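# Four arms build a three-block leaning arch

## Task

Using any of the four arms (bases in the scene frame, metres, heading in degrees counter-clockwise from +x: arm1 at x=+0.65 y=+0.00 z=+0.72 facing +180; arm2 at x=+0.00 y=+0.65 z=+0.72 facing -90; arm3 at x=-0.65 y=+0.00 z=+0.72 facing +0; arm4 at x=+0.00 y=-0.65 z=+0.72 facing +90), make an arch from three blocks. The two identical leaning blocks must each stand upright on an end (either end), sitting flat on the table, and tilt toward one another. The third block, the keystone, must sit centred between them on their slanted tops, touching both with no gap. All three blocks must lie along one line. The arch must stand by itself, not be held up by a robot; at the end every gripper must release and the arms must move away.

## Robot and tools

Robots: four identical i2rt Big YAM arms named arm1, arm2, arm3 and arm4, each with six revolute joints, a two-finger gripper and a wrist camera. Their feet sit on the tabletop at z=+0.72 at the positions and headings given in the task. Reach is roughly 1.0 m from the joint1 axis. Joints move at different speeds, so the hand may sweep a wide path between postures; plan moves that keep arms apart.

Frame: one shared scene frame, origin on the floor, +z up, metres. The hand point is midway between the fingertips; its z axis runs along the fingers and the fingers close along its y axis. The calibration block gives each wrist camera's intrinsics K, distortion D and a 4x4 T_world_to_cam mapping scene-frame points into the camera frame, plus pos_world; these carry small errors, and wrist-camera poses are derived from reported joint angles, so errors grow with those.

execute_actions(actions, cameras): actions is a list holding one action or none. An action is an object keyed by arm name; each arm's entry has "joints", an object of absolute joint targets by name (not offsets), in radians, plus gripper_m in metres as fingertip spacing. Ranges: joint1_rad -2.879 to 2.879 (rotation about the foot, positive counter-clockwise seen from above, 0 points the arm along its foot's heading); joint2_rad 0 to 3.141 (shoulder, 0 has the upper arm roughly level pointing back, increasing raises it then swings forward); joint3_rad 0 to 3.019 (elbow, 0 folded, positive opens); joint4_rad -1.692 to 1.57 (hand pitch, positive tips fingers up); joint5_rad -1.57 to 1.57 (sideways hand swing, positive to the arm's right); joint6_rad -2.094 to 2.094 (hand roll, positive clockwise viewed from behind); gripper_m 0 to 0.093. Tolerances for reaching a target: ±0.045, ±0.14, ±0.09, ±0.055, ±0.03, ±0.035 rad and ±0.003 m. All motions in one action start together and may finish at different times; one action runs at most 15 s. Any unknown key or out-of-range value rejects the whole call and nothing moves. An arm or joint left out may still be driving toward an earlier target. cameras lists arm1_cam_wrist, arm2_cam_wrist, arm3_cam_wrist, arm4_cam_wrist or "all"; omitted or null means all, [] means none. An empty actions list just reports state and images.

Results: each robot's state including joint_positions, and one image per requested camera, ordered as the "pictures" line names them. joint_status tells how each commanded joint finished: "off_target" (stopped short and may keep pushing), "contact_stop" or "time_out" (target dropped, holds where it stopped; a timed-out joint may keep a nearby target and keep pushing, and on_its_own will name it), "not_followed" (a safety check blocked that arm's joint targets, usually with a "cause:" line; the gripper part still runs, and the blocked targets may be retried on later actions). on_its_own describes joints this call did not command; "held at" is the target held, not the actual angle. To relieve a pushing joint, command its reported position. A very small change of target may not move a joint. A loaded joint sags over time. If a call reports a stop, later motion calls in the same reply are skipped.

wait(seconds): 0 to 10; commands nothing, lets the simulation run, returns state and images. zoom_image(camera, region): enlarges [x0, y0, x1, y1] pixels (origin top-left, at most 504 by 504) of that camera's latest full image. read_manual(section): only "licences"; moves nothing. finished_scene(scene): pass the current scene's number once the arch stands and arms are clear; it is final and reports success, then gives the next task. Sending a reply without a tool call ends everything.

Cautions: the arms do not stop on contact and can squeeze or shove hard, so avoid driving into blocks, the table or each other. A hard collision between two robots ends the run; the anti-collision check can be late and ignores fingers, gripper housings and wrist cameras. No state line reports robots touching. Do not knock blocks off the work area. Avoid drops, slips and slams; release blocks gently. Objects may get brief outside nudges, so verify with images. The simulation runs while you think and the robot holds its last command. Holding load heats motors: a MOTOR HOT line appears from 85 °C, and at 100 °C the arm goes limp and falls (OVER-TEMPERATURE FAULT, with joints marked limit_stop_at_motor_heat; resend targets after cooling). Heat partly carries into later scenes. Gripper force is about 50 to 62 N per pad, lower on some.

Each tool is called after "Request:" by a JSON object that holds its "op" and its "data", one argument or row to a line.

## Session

Request:
{"op": "execute_actions", "data": {
  "actions": []
}}

Scene clock: 0.00 s.
arm1.joint_positions: joint1_rad=-0.494 joint2_rad=+0.621 joint3_rad=+1.453 joint4_rad=-1.251 joint5_rad=+0.121 joint6_rad=-0.118 gripper_m=+0.094
arm1.joint_status: not commanded
arm1.hand: x=+0.4504 y=+0.1272 z=+1.3455 quat_wxyz=(-0.215, +0.818, -0.187, -0.499) (m; scene frame)
arm2.joint_positions: joint1_rad=-0.864 joint2_rad=+0.327 joint3_rad=+1.484 joint4_rad=-1.193 joint5_rad=+0.211 joint6_rad=-0.647 gripper_m=+0.094
arm2.joint_status: not commanded
arm2.hand: x=-0.0879 y=+0.6277 z=+1.4793 quat_wxyz=(+0.058, -0.607, -0.389, +0.691) (m; scene frame)
arm3.joint_positions: joint1_rad=-0.003 joint2_rad=+0.274 joint3_rad=+1.577 joint4_rad=-1.250 joint5_rad=+0.011 joint6_rad=-0.716 gripper_m=+0.094
arm3.joint_status: not commanded
arm3.hand: x=-0.6292 y=-0.0130 z=+1.4279 quat_wxyz=(-0.679, +0.230, -0.649, +0.255) (m; scene frame)
arm4.joint_positions: joint1_rad=+0.635 joint2_rad=+0.249 joint3_rad=+1.490 joint4_rad=-1.586 joint5_rad=-0.280 joint6_rad=+0.417 gripper_m=+0.095
arm4.joint_status: not commanded
arm4.hand: x=-0.0534 y=-0.6526 z=+1.3777 quat_wxyz=(-0.046, +0.673, -0.465, -0.574) (m; scene frame)
pictures: arm1_cam_wrist, arm2_cam_wrist, arm3_cam_wrist, arm4_cam_wrist
camera_calibration (this result's frames):
arm1_cam_wrist: T_world_to_cam=[[0.521451, 0.837549, 0.163095, -0.55886], [0.780811, -0.391279, -0.487069, 0.357792], [-0.344128, 0.381329, -0.858, 1.38479], [0, 0, 0, 1]] pos_world=[0.488596, 0.0800087, 1.45357]
arm2_cam_wrist: T_world_to_cam=[[-0.395463, 0.685203, 0.611643, -1.36612], [0.320084, 0.726995, -0.607474, 0.471572], [-0.860904, -0.0444562, -0.506822, 0.827169], [0, 0, 0, 1]] pos_world=[0.0209217, 0.63001, 1.54127]
arm3_cam_wrist: T_world_to_cam=[[-0.0465668, -0.760115, 0.648118, -0.963443], [-0.568333, -0.513412, -0.642966, 0.556444], [0.82148, -0.398288, -0.408091, 1.22208], [0, 0, 0, 1]] pos_world=[-0.732533, 0.0400983, 1.48092]
arm4_cam_wrist: T_world_to_cam=[[0.677978, 0.5672, -0.467579, 1.0493], [0.364504, -0.811787, -0.456222, 0.122213], [-0.638343, 0.138874, -0.757121, 1.22787], [0, 0, 0, 1]] pos_world=[0.0278482, -0.666473, 1.47603]
Images, in order (width x height): arm1_cam_wrist 896x504, arm2_cam_wrist 896x504, arm3_cam_wrist 896x504, arm4_cam_wrist 896x504.

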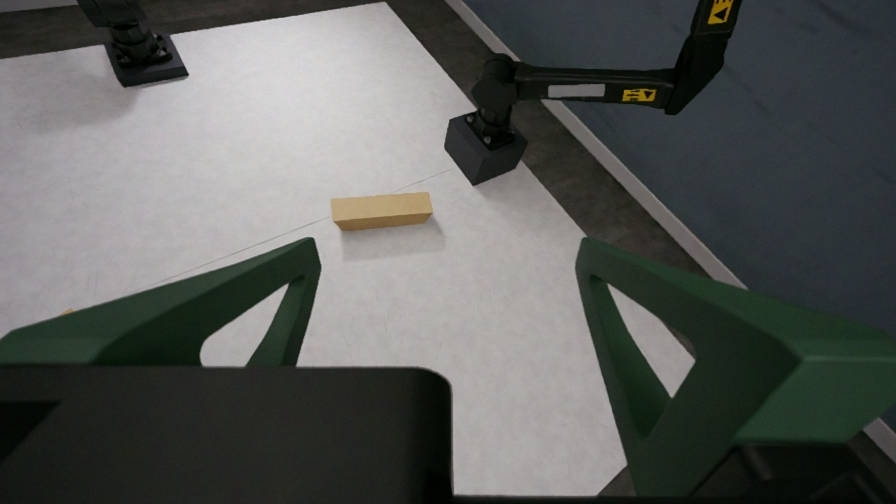

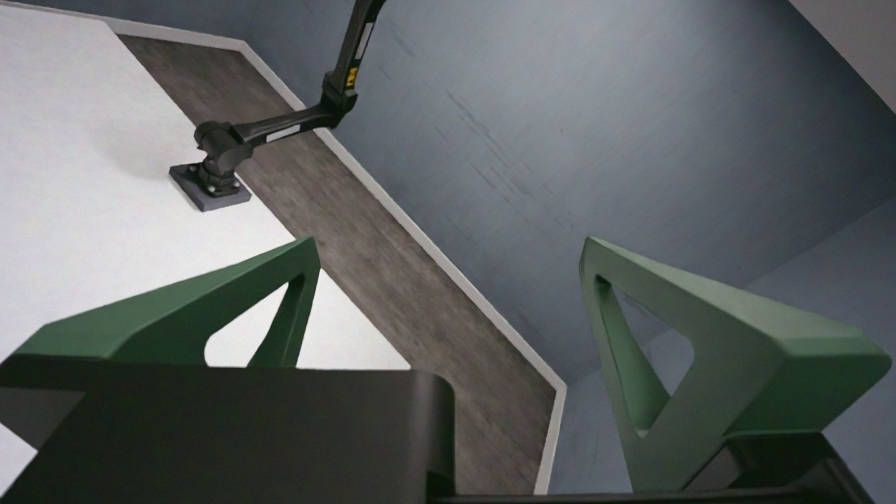

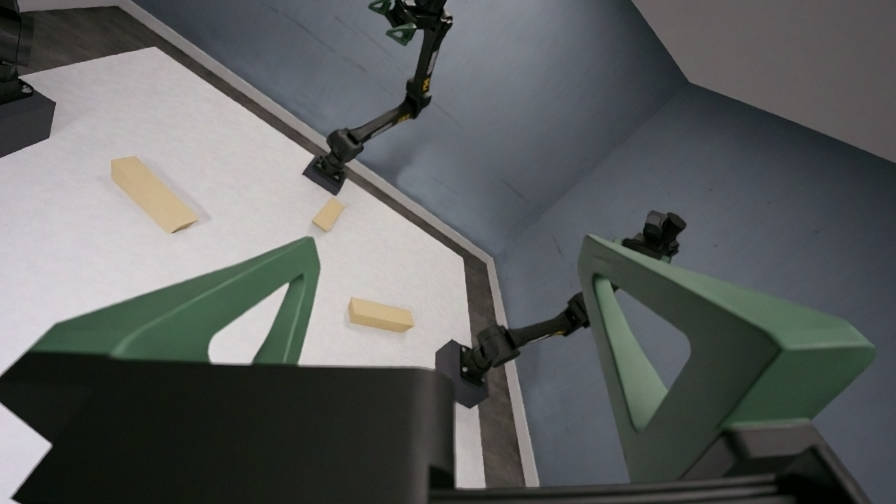

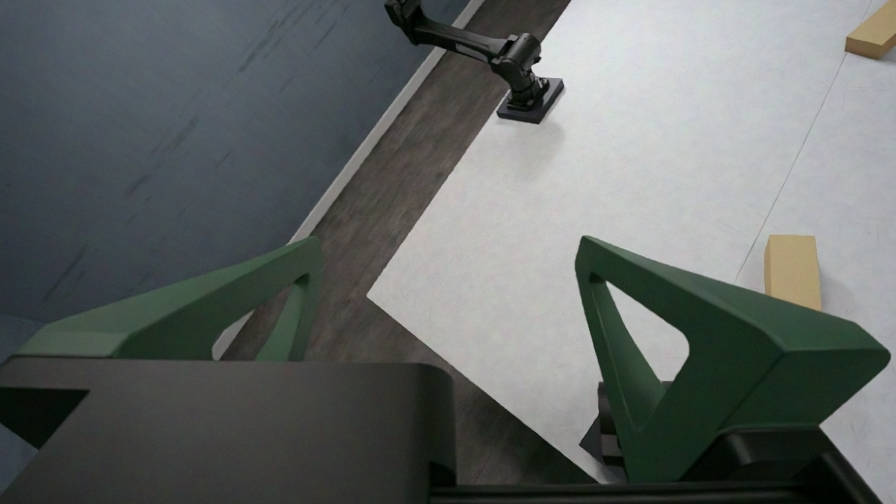

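Request:
{"op": "execute_actions", "data": {
  "actions": [
    {"arm1":{"joints":{"joint1_rad":0,"joint2_rad":0.9,"joint3_rad":1.5,"joint4_rad":-1.69,"joint5_rad":0,"joint6_rad":0}},"arm3":{"joints":{"joint1_rad":0,"joint2_rad":0.9,"joint3_rad":1.5,"joint4_rad":-1.69,"joint5_rad":0,"joint6_rad":0}}}
  ],
  "cameras": ["arm1_cam_wrist","arm3_cam_wrist"]
}}

Scene clock: 2.27 s.
arm1.joint_positions: joint1_rad=-0.004 joint2_rad=+0.894 joint3_rad=+1.478 joint4_rad=-1.660 joint5_rad=+0.001 joint6_rad=-0.016 gripper_m=+0.094
arm1.joint_status: all done
joint sent to its limit — the command would take arm1.joint4_rad past its lower limit, so that joint was sent only as far as its limit.
arm1.hand: x=+0.3747 y=-0.0002 z=+1.2181 quat_wxyz=(-0.005, +0.971, +0.006, -0.240) (m; scene frame)
arm2.joint_positions: joint1_rad=-0.864 joint2_rad=+0.327 joint3_rad=+1.484 joint4_rad=-1.193 joint5_rad=+0.211 joint6_rad=-0.647 gripper_m=+0.094
arm2.joint_status: not commanded
arm2.hand: x=-0.0879 y=+0.6277 z=+1.4793 quat_wxyz=(+0.058, -0.607, -0.389, +0.691) (m; scene frame)
arm3.joint_positions: joint1_rad=-0.003 joint2_rad=+0.904 joint3_rad=+1.478 joint4_rad=-1.662 joint5_rad=+0.002 joint6_rad=-0.015 gripper_m=+0.094
arm3.joint_status: all done
joint sent to its limit — the command would take arm3.joint4_rad past its lower limit, so that joint was sent only as far as its limit.
arm3.hand: x=-0.3760 y=-0.0096 z=+1.2078 quat_wxyz=(-0.239, +0.002, -0.971, -0.004) (m; scene frame)
arm4.joint_positions: joint1_rad=+0.635 joint2_rad=+0.249 joint3_rad=+1.490 joint4_rad=-1.586 joint5_rad=-0.280 joint6_rad=+0.417 gripper_m=+0.095
arm4.joint_status: not commanded
arm4.hand: x=-0.0534 y=-0.6526 z=+1.3777 quat_wxyz=(-0.046, +0.673, -0.465, -0.574) (m; scene frame)
pictures: arm1_cam_wrist, arm3_cam_wrist
camera_calibration (this result's frames):
arm1_cam_wrist: T_world_to_cam=[[-0.00747897, 0.999898, 0.012147, -0.00972471], [0.989994, 0.00569206, 0.140994, -0.53837], [0.140911, 0.0130799, -0.989936, 1.27689], [0, 0, 0, 1]] pos_world=[0.352984, -0.00391343, 1.34006]
arm3_cam_wrist: T_world_to_cam=[[0.0118514, -0.999922, -0.00405757, 0.00103635], [-0.9885, -0.0123276, 0.15072, -0.551197], [-0.150758, 0.00222468, -0.988568, 1.26508], [0, 0, 0, 1]] pos_world=[-0.354149, -0.00857306, 1.3337]
Images, in order (width x height): arm1_cam_wrist 896x504, arm3_cam_wrist 896x504.

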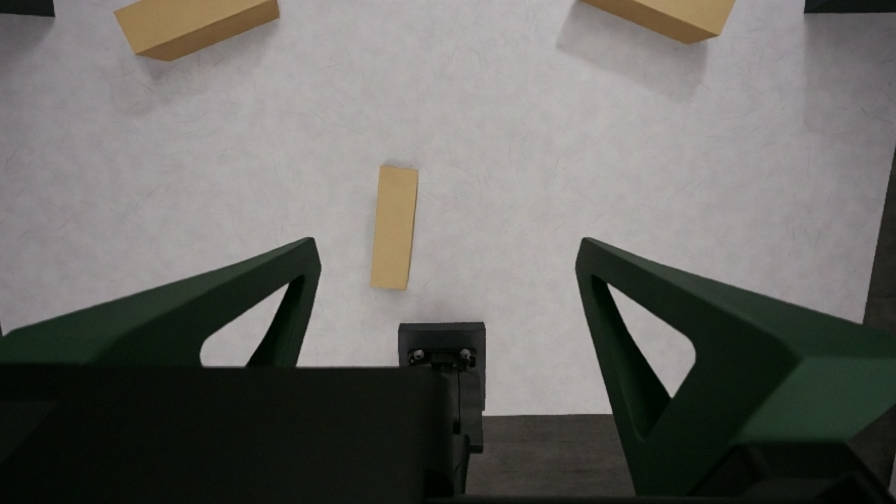

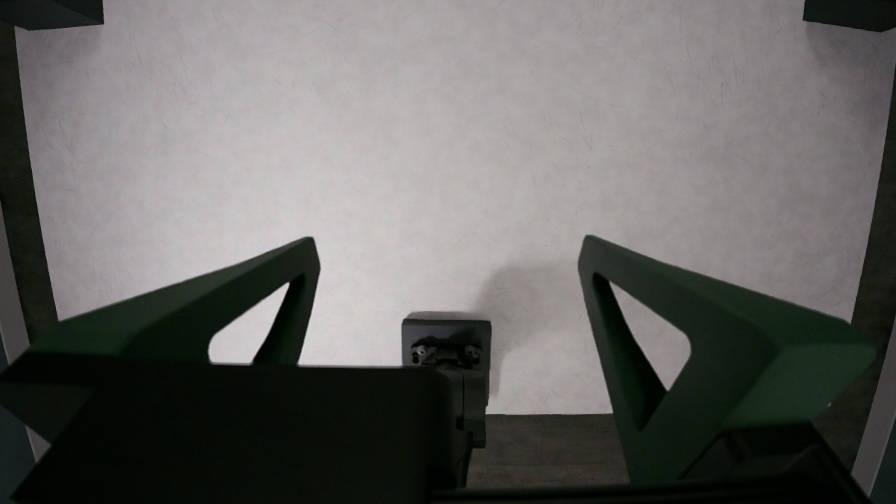

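Request:
{"op": "execute_actions", "data": {
  "actions": [
    {"arm1":{"joints":{"joint1_rad":0.32,"joint2_rad":1.125,"joint3_rad":0.76,"joint4_rad":-1.18,"joint6_rad":0.41}},"arm2":{"joints":{"joint1_rad":0.18,"joint2_rad":1.47,"joint3_rad":0.88,"joint4_rad":-0.95,"joint5_rad":0,"joint6_rad":0.49}},"arm4":{"joints":{"joint1_rad":-0.26,"joint2_rad":1.3,"joint3_rad":0.76,"joint4_rad":-0.99,"joint5_rad":0,"joint6_rad":-0.66}},"arm3":{"joints":{"joint2_rad":0.9,"joint3_rad":0.33,"joint4_rad":0.75}}}
  ],
  "cameras": ["arm1_cam_wrist","arm2_cam_wrist","arm4_cam_wrist"]
}}

Scene clock: 5.87 s.
arm1.joint_positions: joint1_rad=+0.322 joint2_rad=+1.135 joint3_rad=+0.764 joint4_rad=-1.199 joint5_rad=+0.000 joint6_rad=+0.394 gripper_m=+0.094
arm1.joint_status: all done
arm1.hand: x=+0.3856 y=-0.0883 z=+0.8735 quat_wxyz=(-0.002, +0.999, -0.036, +0.004) (m; scene frame)
arm2.joint_positions: joint1_rad=+0.183 joint2_rad=+1.468 joint3_rad=+0.869 joint4_rad=-0.948 joint5_rad=+0.002 joint6_rad=+0.481 gripper_m=+0.094
arm2.joint_status: all done
arm2.hand: x=+0.0630 y=+0.2857 z=+0.8749 quat_wxyz=(-0.011, -0.807, -0.590, +0.004) (m; scene frame)
arm3.joint_positions: joint1_rad=-0.003 joint2_rad=+0.902 joint3_rad=+0.323 joint4_rad=+0.722 joint5_rad=+0.002 joint6_rad=-0.014 gripper_m=+0.094
arm3.joint_status: all done
arm3.hand: x=-0.2482 y=-0.0077 z=+1.0436 quat_wxyz=(-0.755, -0.004, -0.655, +0.003) (m; scene frame)
arm4.joint_positions: joint1_rad=-0.253 joint2_rad=+1.290 joint3_rad=+0.758 joint4_rad=-0.999 joint5_rad=+0.000 joint6_rad=-0.647 gripper_m=+0.095
arm4.joint_status: all done
arm4.hand: x=+0.0954 y=-0.3443 z=+0.8775 quat_wxyz=(-0.014, +0.818, -0.575, +0.000) (m; scene frame)
pictures: arm1_cam_wrist, arm2_cam_wrist, arm4_cam_wrist
camera_calibration (this result's frames):
arm1_cam_wrist: T_world_to_cam=[[0.0748949, 0.997174, 0.00587258, 0.056071], [0.80236, -0.0637578, 0.593425, -0.829061], [0.592122, -0.0397325, -0.804868, 0.595068], [0, 0, 0, 1]] pos_world=[0.308653, -0.0851281, 0.970607]
arm2_cam_wrist: T_world_to_cam=[[-0.954626, 0.297278, -0.0177308, -0.00572932], [0.231831, 0.779193, 0.582334, -0.745571], [0.186931, 0.551801, -0.812756, 0.666852], [0, 0, 0, 1]] pos_world=[0.0427217, 0.214677, 0.976058]
arm4_cam_wrist: T_world_to_cam=[[0.938923, 0.34337, 0.0227979, 0.00741343], [0.266729, -0.768011, 0.58225, -0.796843], [0.217436, -0.540607, -0.81269, 0.634414], [0, 0, 0, 1]] pos_world=[0.0676359, -0.271561, 0.979375]
Images, in order (width x height): arm1_cam_wrist 896x504, arm2_cam_wrist 896x504, arm4_cam_wrist 896x504.

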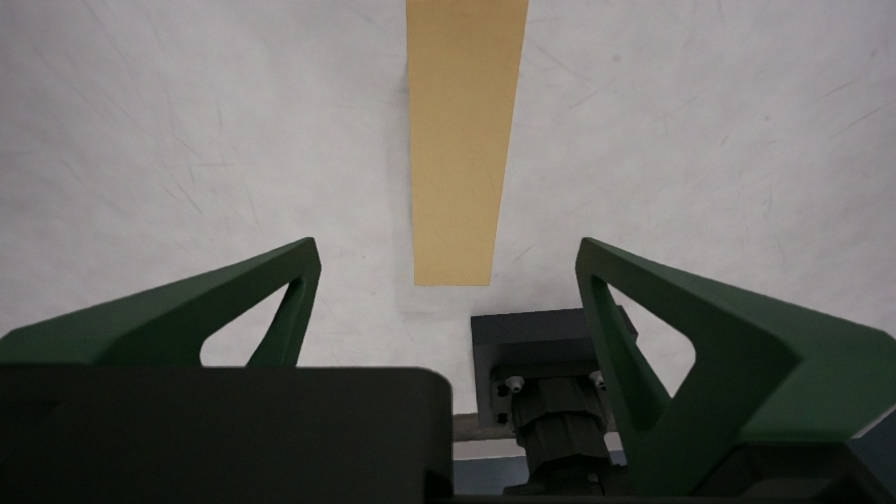

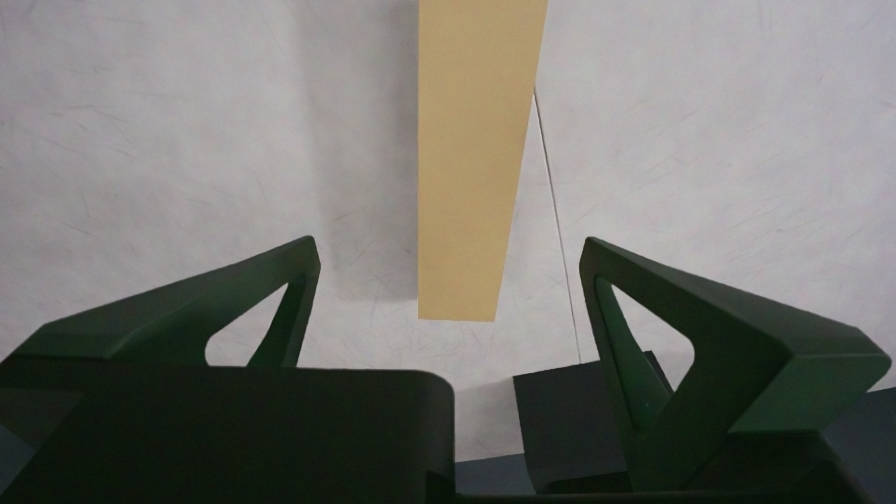

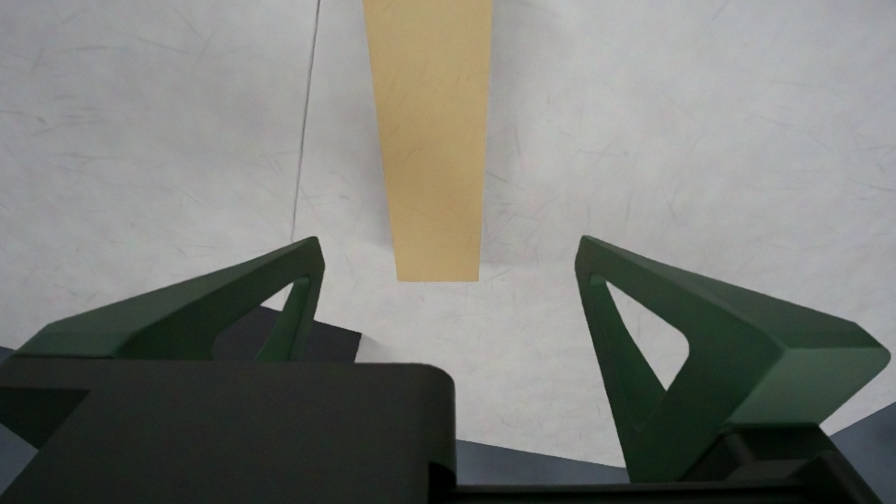

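Request:
{"op": "execute_actions", "data": {
  "actions": [
    {"arm1":{"joints":{"joint2_rad":1.362,"joint3_rad":0.565,"joint4_rad":-0.775}},"arm2":{"joints":{"joint1_rad":0.165,"joint2_rad":1.755,"joint3_rad":0.795,"joint4_rad":-0.61}},"arm4":{"joints":{"joint1_rad":-0.23,"joint2_rad":1.63,"joint3_rad":0.67,"joint4_rad":-0.61}}}
  ],
  "cameras": ["arm1_cam_wrist","arm2_cam_wrist","arm4_cam_wrist"]
}}

Scene clock: 8.63 s.
arm1.joint_positions: joint1_rad=+0.322 joint2_rad=+1.370 joint3_rad=+0.555 joint4_rad=-0.793 joint5_rad=+0.000 joint6_rad=+0.394 gripper_m=+0.094
arm1.joint_status: all done
arm1.hand: x=+0.3998 y=-0.0834 z=+0.7471 quat_wxyz=(-0.009, +0.999, -0.036, +0.022) (m; scene frame)
arm2.joint_positions: joint1_rad=+0.171 joint2_rad=+1.768 joint3_rad=+0.795 joint4_rad=-0.620 joint5_rad=+0.002 joint6_rad=+0.481 gripper_m=+0.094
arm2.joint_status: all done
arm2.hand: x=+0.0595 y=+0.2845 z=+0.7491 quat_wxyz=(+0.009, -0.811, -0.586, -0.006) (m; scene frame)
arm3.joint_positions: joint1_rad=-0.003 joint2_rad=+0.902 joint3_rad=+0.323 joint4_rad=+0.722 joint5_rad=+0.002 joint6_rad=-0.014 gripper_m=+0.094
arm3.joint_status: not commanded
arm3.hand: x=-0.2482 y=-0.0077 z=+1.0436 quat_wxyz=(-0.755, -0.004, -0.655, +0.003) (m; scene frame)
arm4.joint_positions: joint1_rad=-0.244 joint2_rad=+1.626 joint3_rad=+0.675 joint4_rad=-0.619 joint5_rad=+0.000 joint6_rad=-0.648 gripper_m=+0.095
arm4.joint_status: all done
arm4.hand: x=+0.0965 y=-0.3347 z=+0.7514 quat_wxyz=(+0.005, +0.821, -0.571, +0.006) (m; scene frame)
pictures: arm1_cam_wrist, arm2_cam_wrist, arm4_cam_wrist
camera_calibration (this result's frames):
arm1_cam_wrist: T_world_to_cam=[[0.0744727, 0.997013, 0.0204457, 0.040125], [0.780597, -0.0710418, 0.620984, -0.777638], [0.620582, -0.0302865, -0.783556, 0.458602], [0, 0, 0, 1]] pos_world=[0.319433, -0.0813605, 0.841421]
arm2_cam_wrist: T_world_to_cam=[[-0.951157, 0.308693, 0.00307315, -0.0300721], [0.245263, 0.749593, 0.614782, -0.687277], [0.187475, 0.585508, -0.788691, 0.538296], [0, 0, 0, 1]] pos_world=[0.0390431, 0.209285, 0.847168]
arm4_cam_wrist: T_world_to_cam=[[0.935862, 0.352364, -0.00142724, 0.0274813], [0.280637, -0.742897, 0.607739, -0.728432], [0.213085, -0.56916, -0.794136, 0.513899], [0, 0, 0, 1]] pos_world=[0.0692022, -0.258343, 0.850842]
Images, in order (width x height): arm1_cam_wrist 896x504, arm2_cam_wrist 896x504, arm4_cam_wrist 896x504.

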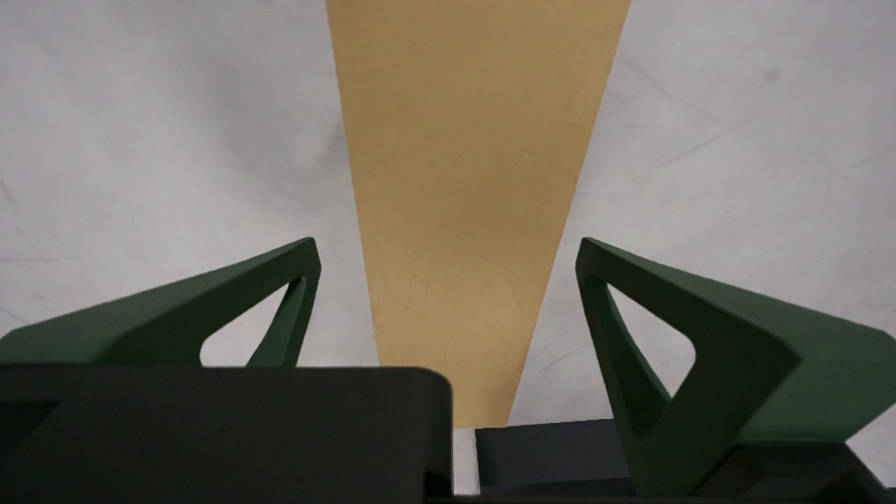

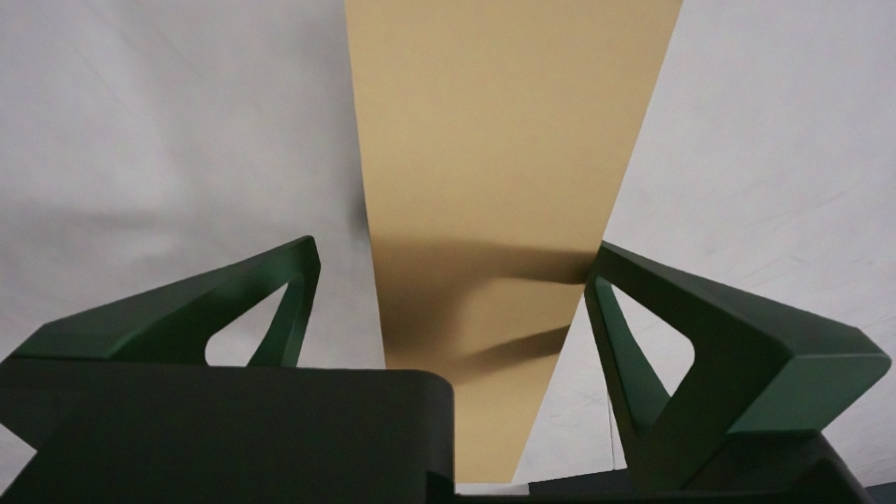

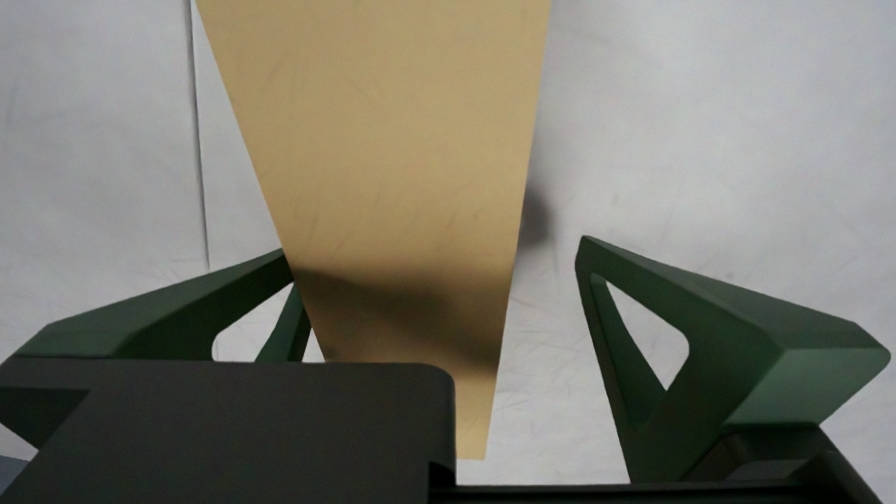

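Request:
{"op": "execute_actions", "data": {
  "actions": [
    {"arm1":{"joints":{"gripper_m":0.025}},"arm2":{"joints":{"gripper_m":0.025}},"arm4":{"joints":{"gripper_m":0.025}}}
  ],
  "cameras": ["arm2_cam_wrist","arm4_cam_wrist"]
}}

Request:
{"op": "execute_actions", "data": {
  "actions": [
    {"arm1":{"joints":{"joint2_rad":1.131,"joint3_rad":0.78,"joint4_rad":-1.22}},"arm2":{"joints":{"joint2_rad":1.45,"joint3_rad":0.9,"joint4_rad":-1.0}},"arm4":{"joints":{"joint2_rad":1.33,"joint3_rad":0.8,"joint4_rad":-1.03}}}
  ],
  "cameras": []
}}

Request:
{"op": "execute_actions", "data": {
  "actions": [
    {"arm1":{"joints":{"joint1_rad":0.0,"joint2_rad":0.9,"joint3_rad":0.9,"joint4_rad":-1.55,"joint6_rad":1.571}},"arm2":{"joints":{"joint1_rad":0.03,"joint6_rad":0,"joint2_rad":1.1,"joint3_rad":0.7,"joint4_rad":-1.0}},"arm4":{"joints":{"joint1_rad":0.09,"joint6_rad":0,"joint2_rad":1.1,"joint3_rad":0.7,"joint4_rad":-1.0}}}
  ],
  "cameras": []
}}

Request:
{"op": "execute_actions", "data": {
  "actions": [
    {"arm2":{"joints":{"joint3_rad":0.6,"joint4_rad":0.17}},"arm4":{"joints":{"joint3_rad":0.6,"joint4_rad":0.17}},"arm1":{"joints":{"joint2_rad":1.3,"joint3_rad":2.3,"joint4_rad":-1.69}},"arm3":{"joints":{"joint2_rad":1.2,"joint3_rad":0.33,"joint4_rad":1.25}}}
  ],
  "cameras": ["arm3_cam_wrist"]
}}

Scene clock: 10.67 s.
arm1.joint_positions: joint1_rad=+0.322 joint2_rad=+1.370 joint3_rad=+0.555 joint4_rad=-0.792 joint5_rad=+0.001 joint6_rad=+0.396 gripper_m=+0.060
arm1.joint_status: gripper_m off_target (ended at +0.060, target +0.025)
arm1.hand: x=+0.3994 y=-0.0834 z=+0.7471 quat_wxyz=(-0.009, +0.999, -0.037, +0.021) (m; scene frame)
arm2.joint_positions: joint1_rad=+0.169 joint2_rad=+1.768 joint3_rad=+0.795 joint4_rad=-0.618 joint5_rad=+0.003 joint6_rad=+0.484 gripper_m=+0.059
arm2.joint_status: gripper_m off_target (ended at +0.059, target +0.025)
arm2.hand: x=+0.0584 y=+0.2838 z=+0.7491 quat_wxyz=(+0.009, -0.812, -0.583, -0.005) (m; scene frame)
arm3.joint_positions: joint1_rad=-0.003 joint2_rad=+0.902 joint3_rad=+0.323 joint4_rad=+0.722 joint5_rad=+0.002 joint6_rad=-0.014 gripper_m=+0.094
arm3.joint_status: not commanded
arm3.hand: x=-0.2482 y=-0.0077 z=+1.0436 quat_wxyz=(-0.755, -0.004, -0.655, +0.003) (m; scene frame)
arm4.joint_positions: joint1_rad=-0.240 joint2_rad=+1.626 joint3_rad=+0.672 joint4_rad=-0.616 joint5_rad=-0.003 joint6_rad=-0.649 gripper_m=+0.059
arm4.joint_status: gripper_m off_target (ended at +0.059, target +0.025)
arm4.hand: x=+0.0944 y=-0.3350 z=+0.7508 quat_wxyz=(+0.005, +0.822, -0.569, +0.005) (m; scene frame)
pictures: arm2_cam_wrist, arm4_cam_wrist
camera_calibration (this result's frames):
arm2_cam_wrist: T_world_to_cam=[[-0.949495, 0.313769, 0.00275713, -0.0321185], [0.249535, 0.749731, 0.612891, -0.685339], [0.190239, 0.582625, -0.790163, 0.540663], [0, 0, 0, 1]] pos_world=[0.0376646, 0.208895, 0.847338]
arm4_cam_wrist: T_world_to_cam=[[0.933974, 0.357318, -0.00416647, 0.0334611], [0.286459, -0.741688, 0.606499, -0.726952], [0.213622, -0.567647, -0.795073, 0.514836], [0, 0, 0, 1]] pos_world=[0.0670093, -0.258882, 0.850368]
Images, in order (width x height): arm2_cam_wrist 896x504, arm4_cam_wrist 896x504.

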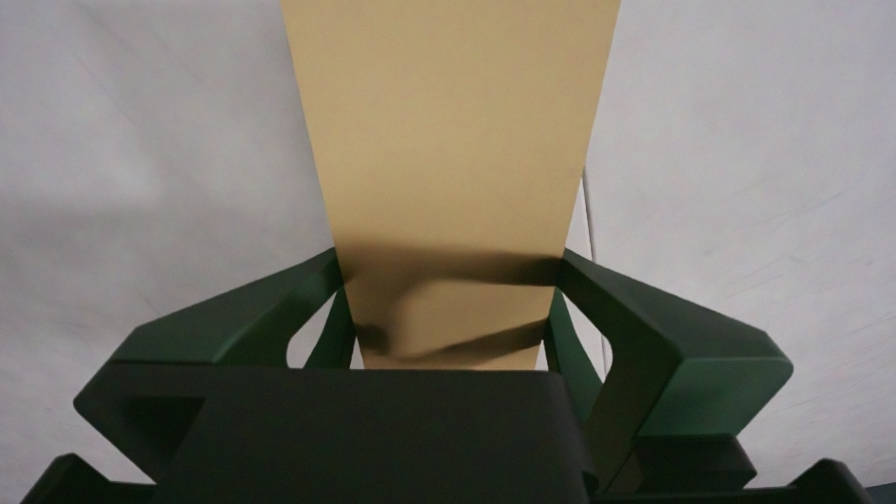

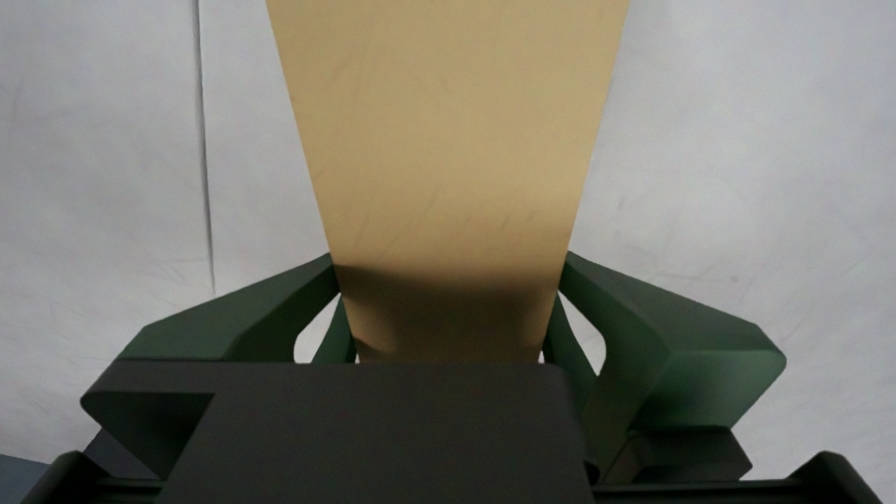

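Scene clock: 11.87 s.
arm1.joint_positions: joint1_rad=+0.322 joint2_rad=+1.125 joint3_rad=+0.758 joint4_rad=-1.202 joint5_rad=+0.001 joint6_rad=+0.396 gripper_m=+0.060
arm1.joint_status: all done
arm1.hand: x=+0.3883 y=-0.0873 z=+0.8738 quat_wxyz=(-0.003, +0.999, -0.037, +0.004) (m; scene frame)
arm2.joint_positions: joint1_rad=+0.169 joint2_rad=+1.456 joint3_rad=+0.857 joint4_rad=-0.989 joint5_rad=+0.003 joint6_rad=+0.484 gripper_m=+0.059
arm2.joint_status: all done
arm2.hand: x=+0.0554 y=+0.2991 z=+0.8757 quat_wxyz=(+0.007, -0.812, -0.583, -0.004) (m; scene frame)
arm3.joint_positions: joint1_rad=-0.003 joint2_rad=+0.902 joint3_rad=+0.323 joint4_rad=+0.722 joint5_rad=+0.002 joint6_rad=-0.014 gripper_m=+0.094
arm3.joint_status: not commanded
arm3.hand: x=-0.2482 y=-0.0077 z=+1.0436 quat_wxyz=(-0.755, -0.004, -0.655, +0.003) (m; scene frame)
arm4.joint_positions: joint1_rad=-0.240 joint2_rad=+1.329 joint3_rad=+0.762 joint4_rad=-1.022 joint5_rad=-0.001 joint6_rad=-0.649 gripper_m=+0.059
arm4.joint_status: all done
arm4.hand: x=+0.0895 y=-0.3493 z=+0.8673 quat_wxyz=(+0.013, +0.822, -0.569, +0.009) (m; scene frame)
pictures: none
No camera images: the call's "cameras" was empty. Leave "cameras" out to get every camera's image.

Scene clock: 13.83 s.
arm1.joint_positions: joint1_rad=+0.004 joint2_rad=+0.896 joint3_rad=+0.857 joint4_rad=-1.532 joint5_rad=+0.001 joint6_rad=+1.555 gripper_m=+0.060
arm1.joint_status: all done
arm1.hand: x=+0.4302 y=-0.0011 z=+0.9642 quat_wxyz=(-0.005, +0.714, -0.700, +0.002) (m; scene frame)
arm2.joint_positions: joint1_rad=+0.022 joint2_rad=+1.105 joint3_rad=+0.685 joint4_rad=-1.001 joint5_rad=+0.003 joint6_rad=+0.009 gripper_m=+0.059
arm2.joint_status: all done
arm2.hand: x=+0.0026 y=+0.3539 z=+0.9228 quat_wxyz=(-0.054, -0.704, -0.706, +0.052) (m; scene frame)
arm3.joint_positions: joint1_rad=-0.003 joint2_rad=+0.902 joint3_rad=+0.323 joint4_rad=+0.722 joint5_rad=+0.002 joint6_rad=-0.014 gripper_m=+0.094
arm3.joint_status: not commanded
arm3.hand: x=-0.2482 y=-0.0077 z=+1.0436 quat_wxyz=(-0.755, -0.004, -0.655, +0.003) (m; scene frame)
arm4.joint_positions: joint1_rad=+0.085 joint2_rad=+1.109 joint3_rad=+0.688 joint4_rad=-1.001 joint5_rad=-0.002 joint6_rad=-0.013 gripper_m=+0.059
arm4.joint_status: all done
arm4.hand: x=-0.0112 y=-0.3518 z=+0.9038 quat_wxyz=(-0.048, +0.723, -0.688, -0.047) (m; scene frame)
pictures: none
No camera images: the call's "cameras" was empty. Leave "cameras" out to get every camera's image.

Scene clock: 15.87 s.
arm1.joint_positions: joint1_rad=+0.004 joint2_rad=+1.301 joint3_rad=+2.266 joint4_rad=-1.666 joint5_rad=+0.001 joint6_rad=+1.556 gripper_m=+0.060
arm1.joint_status: all done
joint sent to its limit — the command would take arm1.joint4_rad past its lower limit, so that joint was sent only as far as its limit.
arm1.hand: x=+0.2540 y=-0.0038 z=+1.4236 quat_wxyz=(+0.292, +0.649, -0.636, -0.298) (m; scene frame)
arm2.joint_positions: joint1_rad=+0.022 joint2_rad=+1.110 joint3_rad=+0.576 joint4_rad=+0.129 joint5_rad=+0.003 joint6_rad=+0.009 gripper_m=+0.059
arm2.joint_status: all done
arm2.hand: x=+0.0044 y=+0.1829 z=+1.0302 quat_wxyz=(-0.394, -0.591, -0.590, +0.384) (m; scene frame)
arm3.joint_positions: joint1_rad=-0.003 joint2_rad=+1.201 joint3_rad=+0.323 joint4_rad=+1.223 joint5_rad=+0.002 joint6_rad=-0.014 gripper_m=+0.094
arm3.joint_status: all done
arm3.hand: x=-0.2279 y=-0.0079 z=+1.0454 quat_wxyz=(-0.818, -0.005, -0.576, +0.004) (m; scene frame)
arm4.joint_positions: joint1_rad=+0.085 joint2_rad=+1.109 joint3_rad=+0.578 joint4_rad=+0.132 joint5_rad=-0.002 joint6_rad=-0.011 gripper_m=+0.059
arm4.joint_status: all done
arm4.hand: x=-0.0180 y=-0.1793 z=+1.0112 quat_wxyz=(-0.382, +0.607, -0.577, -0.390) (m; scene frame)
pictures: arm3_cam_wrist
camera_calibration (this result's frames):
arm3_cam_wrist: T_world_to_cam=[[-0.0143136, -0.999894, 0.00266454, -0.0126828], [-0.285112, 0.0015272, -0.958493, 0.939642], [0.958387, -0.0144792, -0.285104, 0.64408], [0, 0, 0, 1]] pos_world=[-0.349556, -0.00479069, 1.0843]
Images, in order (width x height): arm3_cam_wrist 896x504.

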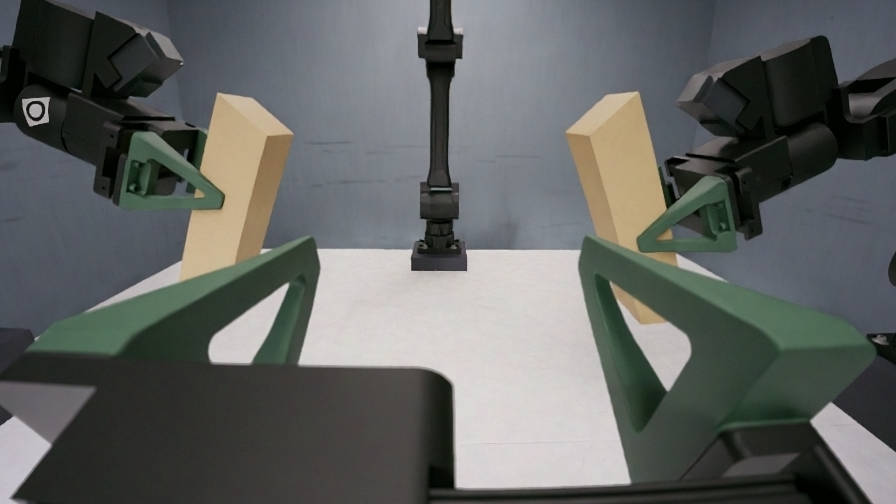

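Request:
{"op": "execute_actions", "data": {
  "actions": [
    {"arm2":{"joints":{"joint2_rad":1.74,"joint3_rad":0.675,"joint4_rad":0.75}},"arm4":{"joints":{"joint2_rad":1.825,"joint3_rad":0.655,"joint4_rad":0.88}},"arm3":{"joints":{"joint2_rad":1.0,"joint3_rad":0.33,"joint4_rad":0.55}}}
  ],
  "cameras": ["arm3_cam_wrist"]
}}

Scene clock: 18.87 s.
arm1.joint_positions: joint1_rad=+0.004 joint2_rad=+1.301 joint3_rad=+2.266 joint4_rad=-1.666 joint5_rad=+0.001 joint6_rad=+1.556 gripper_m=+0.060
arm1.joint_status: not commanded
arm1.hand: x=+0.2540 y=-0.0038 z=+1.4236 quat_wxyz=(+0.292, +0.649, -0.636, -0.298) (m; scene frame)
arm2.joint_positions: joint1_rad=+0.022 joint2_rad=+1.772 joint3_rad=+0.614 joint4_rad=+0.710 joint5_rad=+0.002 joint6_rad=+0.008 gripper_m=+0.059
arm2.joint_status: all done
arm2.hand: x=+0.0061 y=+0.1128 z=+0.8532 quat_wxyz=(-0.381, -0.598, -0.599, +0.372) (m; scene frame)
arm3.joint_positions: joint1_rad=-0.003 joint2_rad=+0.994 joint3_rad=+0.323 joint4_rad=+0.565 joint5_rad=+0.002 joint6_rad=-0.014 gripper_m=+0.094
arm3.joint_status: all done
arm3.hand: x=-0.2358 y=-0.0066 z=+0.9695 quat_wxyz=(-0.668, -0.003, -0.744, +0.002) (m; scene frame)
arm4.joint_positions: joint1_rad=+0.085 joint2_rad=+1.829 joint3_rad=+0.605 joint4_rad=+0.842 joint5_rad=-0.001 joint6_rad=-0.007 gripper_m=+0.059
arm4.joint_status: all done
arm4.hand: x=-0.0196 y=-0.1098 z=+0.8278 quat_wxyz=(-0.387, +0.603, -0.575, -0.396) (m; scene frame)
pictures: arm3_cam_wrist
camera_calibration (this result's frames):
arm3_cam_wrist: T_world_to_cam=[[-0.0055362, -0.999974, 0.00463204, -0.0112113], [-0.673988, 0.000309456, -0.738742, 0.559942], [0.738722, -0.00721176, -0.673972, 0.955283], [0, 0, 0, 1]] pos_world=[-0.328356, -0.00449503, 1.05754]
Images, in order (width x height): arm3_cam_wrist 896x504.

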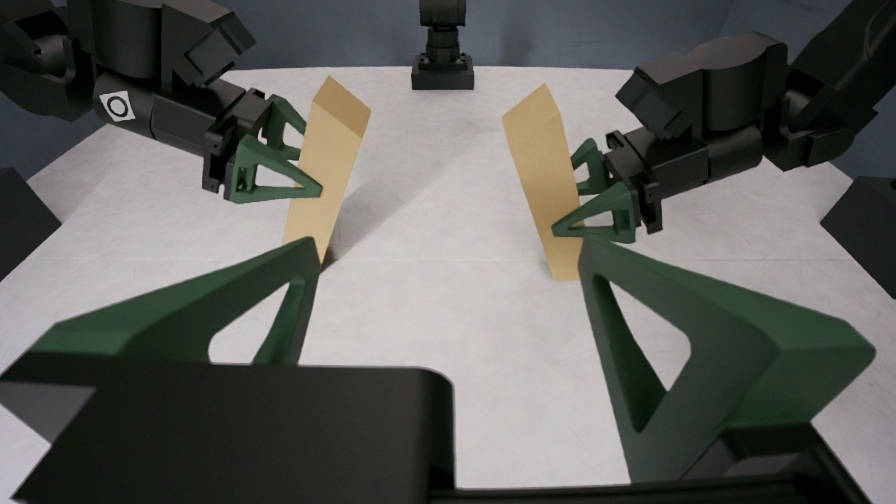

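Request:
{"op": "execute_actions", "data": {
  "actions": [
    {"arm3":{"joints":{"joint4_rad":0.33}},"arm2":{"joints":{"joint4_rad":0.8,"joint2_rad":1.76}}}
  ],
  "cameras": ["arm3_cam_wrist"]
}}

Scene clock: 20.37 s.
arm1.joint_positions: joint1_rad=+0.004 joint2_rad=+1.301 joint3_rad=+2.266 joint4_rad=-1.666 joint5_rad=+0.001 joint6_rad=+1.556 gripper_m=+0.060
arm1.joint_status: not commanded
arm1.hand: x=+0.2540 y=-0.0038 z=+1.4236 quat_wxyz=(+0.292, +0.649, -0.636, -0.298) (m; scene frame)
arm2.joint_positions: joint1_rad=+0.022 joint2_rad=+1.773 joint3_rad=+0.614 joint4_rad=+0.758 joint5_rad=+0.002 joint6_rad=+0.008 gripper_m=+0.059
arm2.joint_status: all done
arm2.hand: x=+0.0061 y=+0.1079 z=+0.8640 quat_wxyz=(-0.395, -0.589, -0.590, +0.386) (m; scene frame)
arm3.joint_positions: joint1_rad=-0.003 joint2_rad=+0.994 joint3_rad=+0.323 joint4_rad=+0.345 joint5_rad=+0.002 joint6_rad=-0.014 gripper_m=+0.094
arm3.joint_status: all done
arm3.hand: x=-0.2474 y=-0.0058 z=+0.9168 quat_wxyz=(-0.583, -0.002, -0.813, +0.000) (m; scene frame)
arm4.joint_positions: joint1_rad=+0.085 joint2_rad=+1.829 joint3_rad=+0.605 joint4_rad=+0.842 joint5_rad=-0.001 joint6_rad=-0.007 gripper_m=+0.059
arm4.joint_status: not commanded
arm4.hand: x=-0.0196 y=-0.1098 z=+0.8278 quat_wxyz=(-0.387, +0.603, -0.575, -0.396) (m; scene frame)
pictures: arm3_cam_wrist
camera_calibration (this result's frames):
arm3_cam_wrist: T_world_to_cam=[[-0.00114193, -0.999991, 0.00412546, -0.00859649], [-0.819004, -0.0014319, -0.573787, 0.326013], [0.573787, -0.00403399, -0.818994, 1.02051], [0, 0, 0, 1]] pos_world=[-0.31856, -0.00401287, 1.02289]
Images, in order (width x height): arm3_cam_wrist 896x504.

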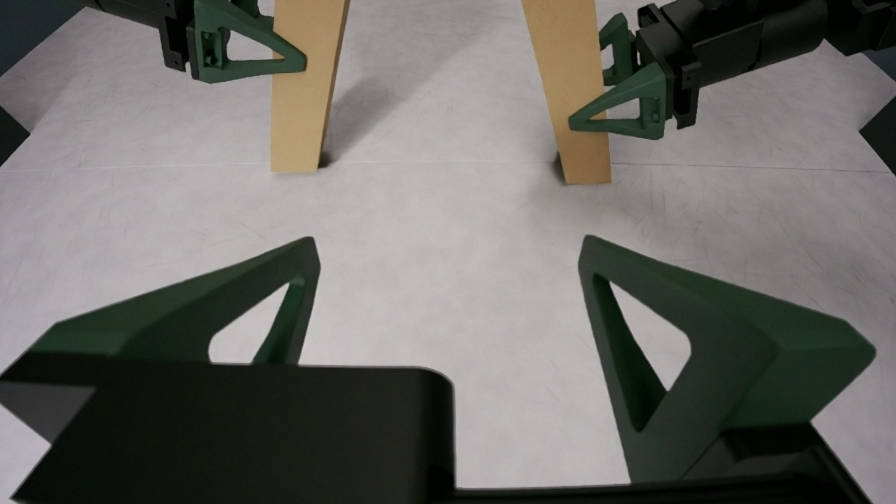

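Request:
{"op": "execute_actions", "data": {
  "actions": [
    {"arm2":{"joints":{"joint2_rad":1.805,"joint4_rad":0.83}},"arm4":{"joints":{"joint2_rad":1.865,"joint4_rad":0.89}},"arm1":{"joints":{"joint2_rad":2.02,"joint3_rad":2.32}},"arm3":{"joints":{"joint2_rad":1.1,"joint3_rad":0.33,"joint4_rad":0.95}}}
  ],
  "cameras": ["arm3_cam_wrist"]
}}

Scene clock: 23.40 s.
arm1.joint_positions: joint1_rad=+0.004 joint2_rad=+2.022 joint3_rad=+2.281 joint4_rad=-1.667 joint5_rad=+0.001 joint6_rad=+1.556 gripper_m=+0.060
arm1.joint_status: all done
arm1.hand: x=-0.0076 y=-0.0031 z=+1.0491 quat_wxyz=(+0.052, +0.712, -0.698, -0.056) (m; scene frame)
arm2.joint_positions: joint1_rad=+0.023 joint2_rad=+1.818 joint3_rad=+0.620 joint4_rad=+0.793 joint5_rad=+0.002 joint6_rad=+0.007 gripper_m=+0.059
arm2.joint_status: all done
arm2.hand: x=+0.0067 y=+0.1063 z=+0.8502 quat_wxyz=(-0.394, -0.590, -0.591, +0.384) (m; scene frame)
arm3.joint_positions: joint1_rad=-0.003 joint2_rad=+1.103 joint3_rad=+0.323 joint4_rad=+0.921 joint5_rad=+0.002 joint6_rad=-0.014 gripper_m=+0.094
arm3.joint_status: all done
arm3.hand: x=-0.2249 y=-0.0074 z=+1.0129 quat_wxyz=(-0.755, -0.004, -0.656, +0.003) (m; scene frame)
arm4.joint_positions: joint1_rad=+0.085 joint2_rad=+1.852 joint3_rad=+0.612 joint4_rad=+0.864 joint5_rad=+0.000 joint6_rad=-0.005 gripper_m=+0.059
arm4.joint_status: all done
arm4.hand: x=-0.0196 y=-0.1071 z=+0.8234 quat_wxyz=(-0.388, +0.601, -0.574, -0.398) (m; scene frame)
pictures: arm3_cam_wrist
camera_calibration (this result's frames):
arm3_cam_wrist: T_world_to_cam=[[-0.0104512, -0.999937, 0.00404701, -0.0125983], [-0.473438, 0.00138338, -0.880826, 0.788358], [0.880765, -0.0111217, -0.473423, 0.805231], [0, 0, 0, 1]] pos_world=[-0.336113, -0.00473254, 1.07567]
Images, in order (width x height): arm3_cam_wrist 896x504.

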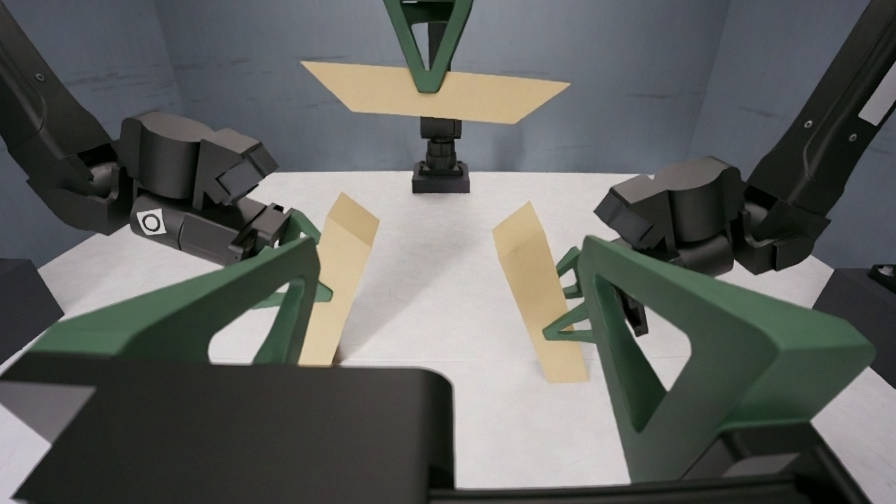

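Request:
{"op": "execute_actions", "data": {
  "actions": [
    {"arm2":{"joints":{"joint2_rad":1.75}}}
  ],
  "cameras": []
}}

Request:
{"op": "execute_actions", "data": {
  "actions": [
    {"arm2":{"joints":{"joint1_rad":-0.005}}}
  ],
  "cameras": []
}}

Request:
{"op": "execute_actions", "data": {
  "actions": [
    {"arm2":{"joints":{"joint2_rad":1.815}},"arm3":{"joints":{"joint2_rad":1.0,"joint4_rad":0.5}}}
  ],
  "cameras": ["arm3_cam_wrist","arm1_cam_wrist"]
}}

Scene clock: 25.00 s.
arm1.joint_positions: joint1_rad=+0.004 joint2_rad=+2.022 joint3_rad=+2.281 joint4_rad=-1.667 joint5_rad=+0.001 joint6_rad=+1.556 gripper_m=+0.060
arm1.joint_status: not commanded
arm1.hand: x=-0.0076 y=-0.0031 z=+1.0491 quat_wxyz=(+0.052, +0.712, -0.698, -0.056) (m; scene frame)
arm2.joint_positions: joint1_rad=+0.023 joint2_rad=+1.789 joint3_rad=+0.620 joint4_rad=+0.793 joint5_rad=+0.002 joint6_rad=+0.007 gripper_m=+0.059
arm2.joint_status: all done
arm2.hand: x=+0.0066 y=+0.1036 z=+0.8654 quat_wxyz=(-0.402, -0.584, -0.586, +0.393) (m; scene frame)
arm3.joint_positions: joint1_rad=-0.003 joint2_rad=+1.103 joint3_rad=+0.323 joint4_rad=+0.921 joint5_rad=+0.002 joint6_rad=-0.014 gripper_m=+0.094
arm3.joint_status: not commanded
arm3.hand: x=-0.2249 y=-0.0074 z=+1.0129 quat_wxyz=(-0.755, -0.004, -0.656, +0.003) (m; scene frame)
arm4.joint_positions: joint1_rad=+0.085 joint2_rad=+1.852 joint3_rad=+0.612 joint4_rad=+0.864 joint5_rad=+0.000 joint6_rad=-0.005 gripper_m=+0.059
arm4.joint_status: not commanded
arm4.hand: x=-0.0196 y=-0.1071 z=+0.8234 quat_wxyz=(-0.388, +0.601, -0.574, -0.398) (m; scene frame)
pictures: none
No camera images: the call's "cameras" was empty. Leave "cameras" out to get every camera's image.

Scene clock: 25.70 s.
arm1.joint_positions: joint1_rad=+0.004 joint2_rad=+2.022 joint3_rad=+2.281 joint4_rad=-1.667 joint5_rad=+0.001 joint6_rad=+1.556 gripper_m=+0.060
arm1.joint_status: not commanded
arm1.hand: x=-0.0076 y=-0.0031 z=+1.0491 quat_wxyz=(+0.052, +0.712, -0.698, -0.056) (m; scene frame)
arm2.joint_positions: joint1_rad=-0.003 joint2_rad=+1.789 joint3_rad=+0.620 joint4_rad=+0.793 joint5_rad=+0.002 joint6_rad=+0.007 gripper_m=+0.059
arm2.joint_status: all done
arm2.hand: x=-0.0078 y=+0.1036 z=+0.8654 quat_wxyz=(-0.397, -0.592, -0.578, +0.398) (m; scene frame)
arm3.joint_positions: joint1_rad=-0.003 joint2_rad=+1.103 joint3_rad=+0.323 joint4_rad=+0.921 joint5_rad=+0.002 joint6_rad=-0.014 gripper_m=+0.094
arm3.joint_status: not commanded
arm3.hand: x=-0.2249 y=-0.0074 z=+1.0129 quat_wxyz=(-0.755, -0.004, -0.656, +0.003) (m; scene frame)
arm4.joint_positions: joint1_rad=+0.085 joint2_rad=+1.852 joint3_rad=+0.612 joint4_rad=+0.864 joint5_rad=+0.000 joint6_rad=-0.005 gripper_m=+0.059
arm4.joint_status: not commanded
arm4.hand: x=-0.0196 y=-0.1071 z=+0.8234 quat_wxyz=(-0.388, +0.601, -0.574, -0.398) (m; scene frame)
pictures: none
No camera images: the call's "cameras" was empty. Leave "cameras" out to get every camera's image.

Scene clock: 26.87 s.
arm1.joint_positions: joint1_rad=+0.004 joint2_rad=+2.022 joint3_rad=+2.281 joint4_rad=-1.667 joint5_rad=+0.001 joint6_rad=+1.556 gripper_m=+0.060
arm1.joint_status: not commanded
arm1.hand: x=-0.0076 y=-0.0031 z=+1.0491 quat_wxyz=(+0.052, +0.712, -0.698, -0.056) (m; scene frame)
arm2.joint_positions: joint1_rad=-0.003 joint2_rad=+1.823 joint3_rad=+0.624 joint4_rad=+0.799 joint5_rad=+0.001 joint6_rad=+0.005 gripper_m=+0.059
arm2.joint_status: all done
arm2.hand: x=-0.0076 y=+0.1048 z=+0.8500 quat_wxyz=(-0.390, -0.596, -0.583, +0.391) (m; scene frame)
arm3.joint_positions: joint1_rad=-0.003 joint2_rad=+0.998 joint3_rad=+0.323 joint4_rad=+0.516 joint5_rad=+0.002 joint6_rad=-0.014 gripper_m=+0.094
arm3.joint_status: all done
arm3.hand: x=-0.2371 y=-0.0064 z=+0.9559 quat_wxyz=(-0.648, -0.003, -0.761, +0.001) (m; scene frame)
arm4.joint_positions: joint1_rad=+0.085 joint2_rad=+1.852 joint3_rad=+0.612 joint4_rad=+0.864 joint5_rad=+0.000 joint6_rad=-0.005 gripper_m=+0.059
arm4.joint_status: not commanded
arm4.hand: x=-0.0196 y=-0.1071 z=+0.8234 quat_wxyz=(-0.388, +0.601, -0.574, -0.398) (m; scene frame)
pictures: arm1_cam_wrist, arm3_cam_wrist
camera_calibration (this result's frames):
arm1_cam_wrist: T_world_to_cam=[[0.988231, 0.0170773, -0.15201, 0.169099], [0.102354, -0.812324, 0.574155, -0.599735], [-0.113676, -0.582957, -0.804512, 0.965192], [0, 0, 0, 1]] pos_world=[0.00399582, 0.0725979, 1.14655]
arm3_cam_wrist: T_world_to_cam=[[-0.00445376, -0.99998, 0.0045978, -0.0106464], [-0.712725, -0.0000507913, -0.701444, 0.504108], [0.70143, -0.00640103, -0.71271, 0.975236], [0, 0, 0, 1]] pos_world=[-0.324817, -0.00437808, 1.04871]
Images, in order (width x height): arm1_cam_wrist 896x504, arm3_cam_wrist 896x504.

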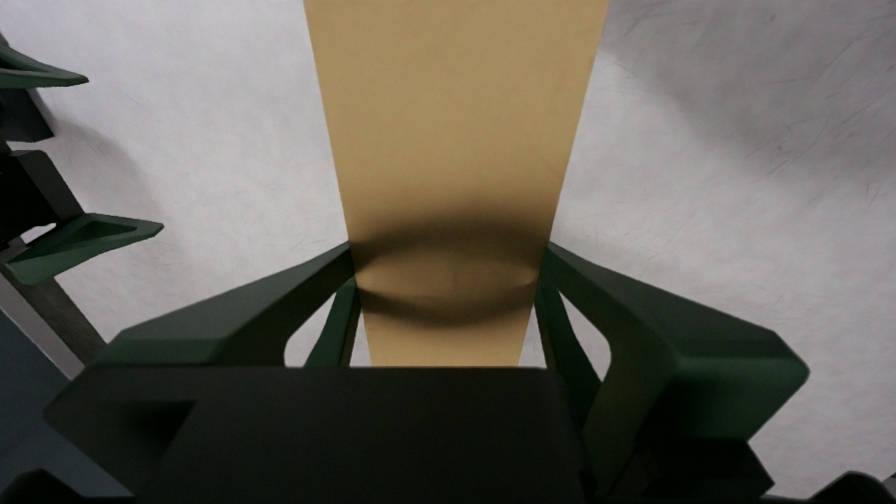

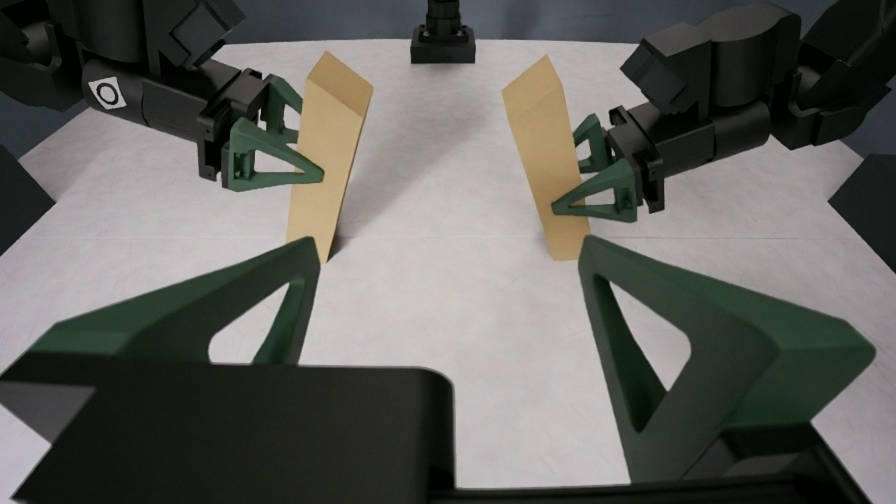

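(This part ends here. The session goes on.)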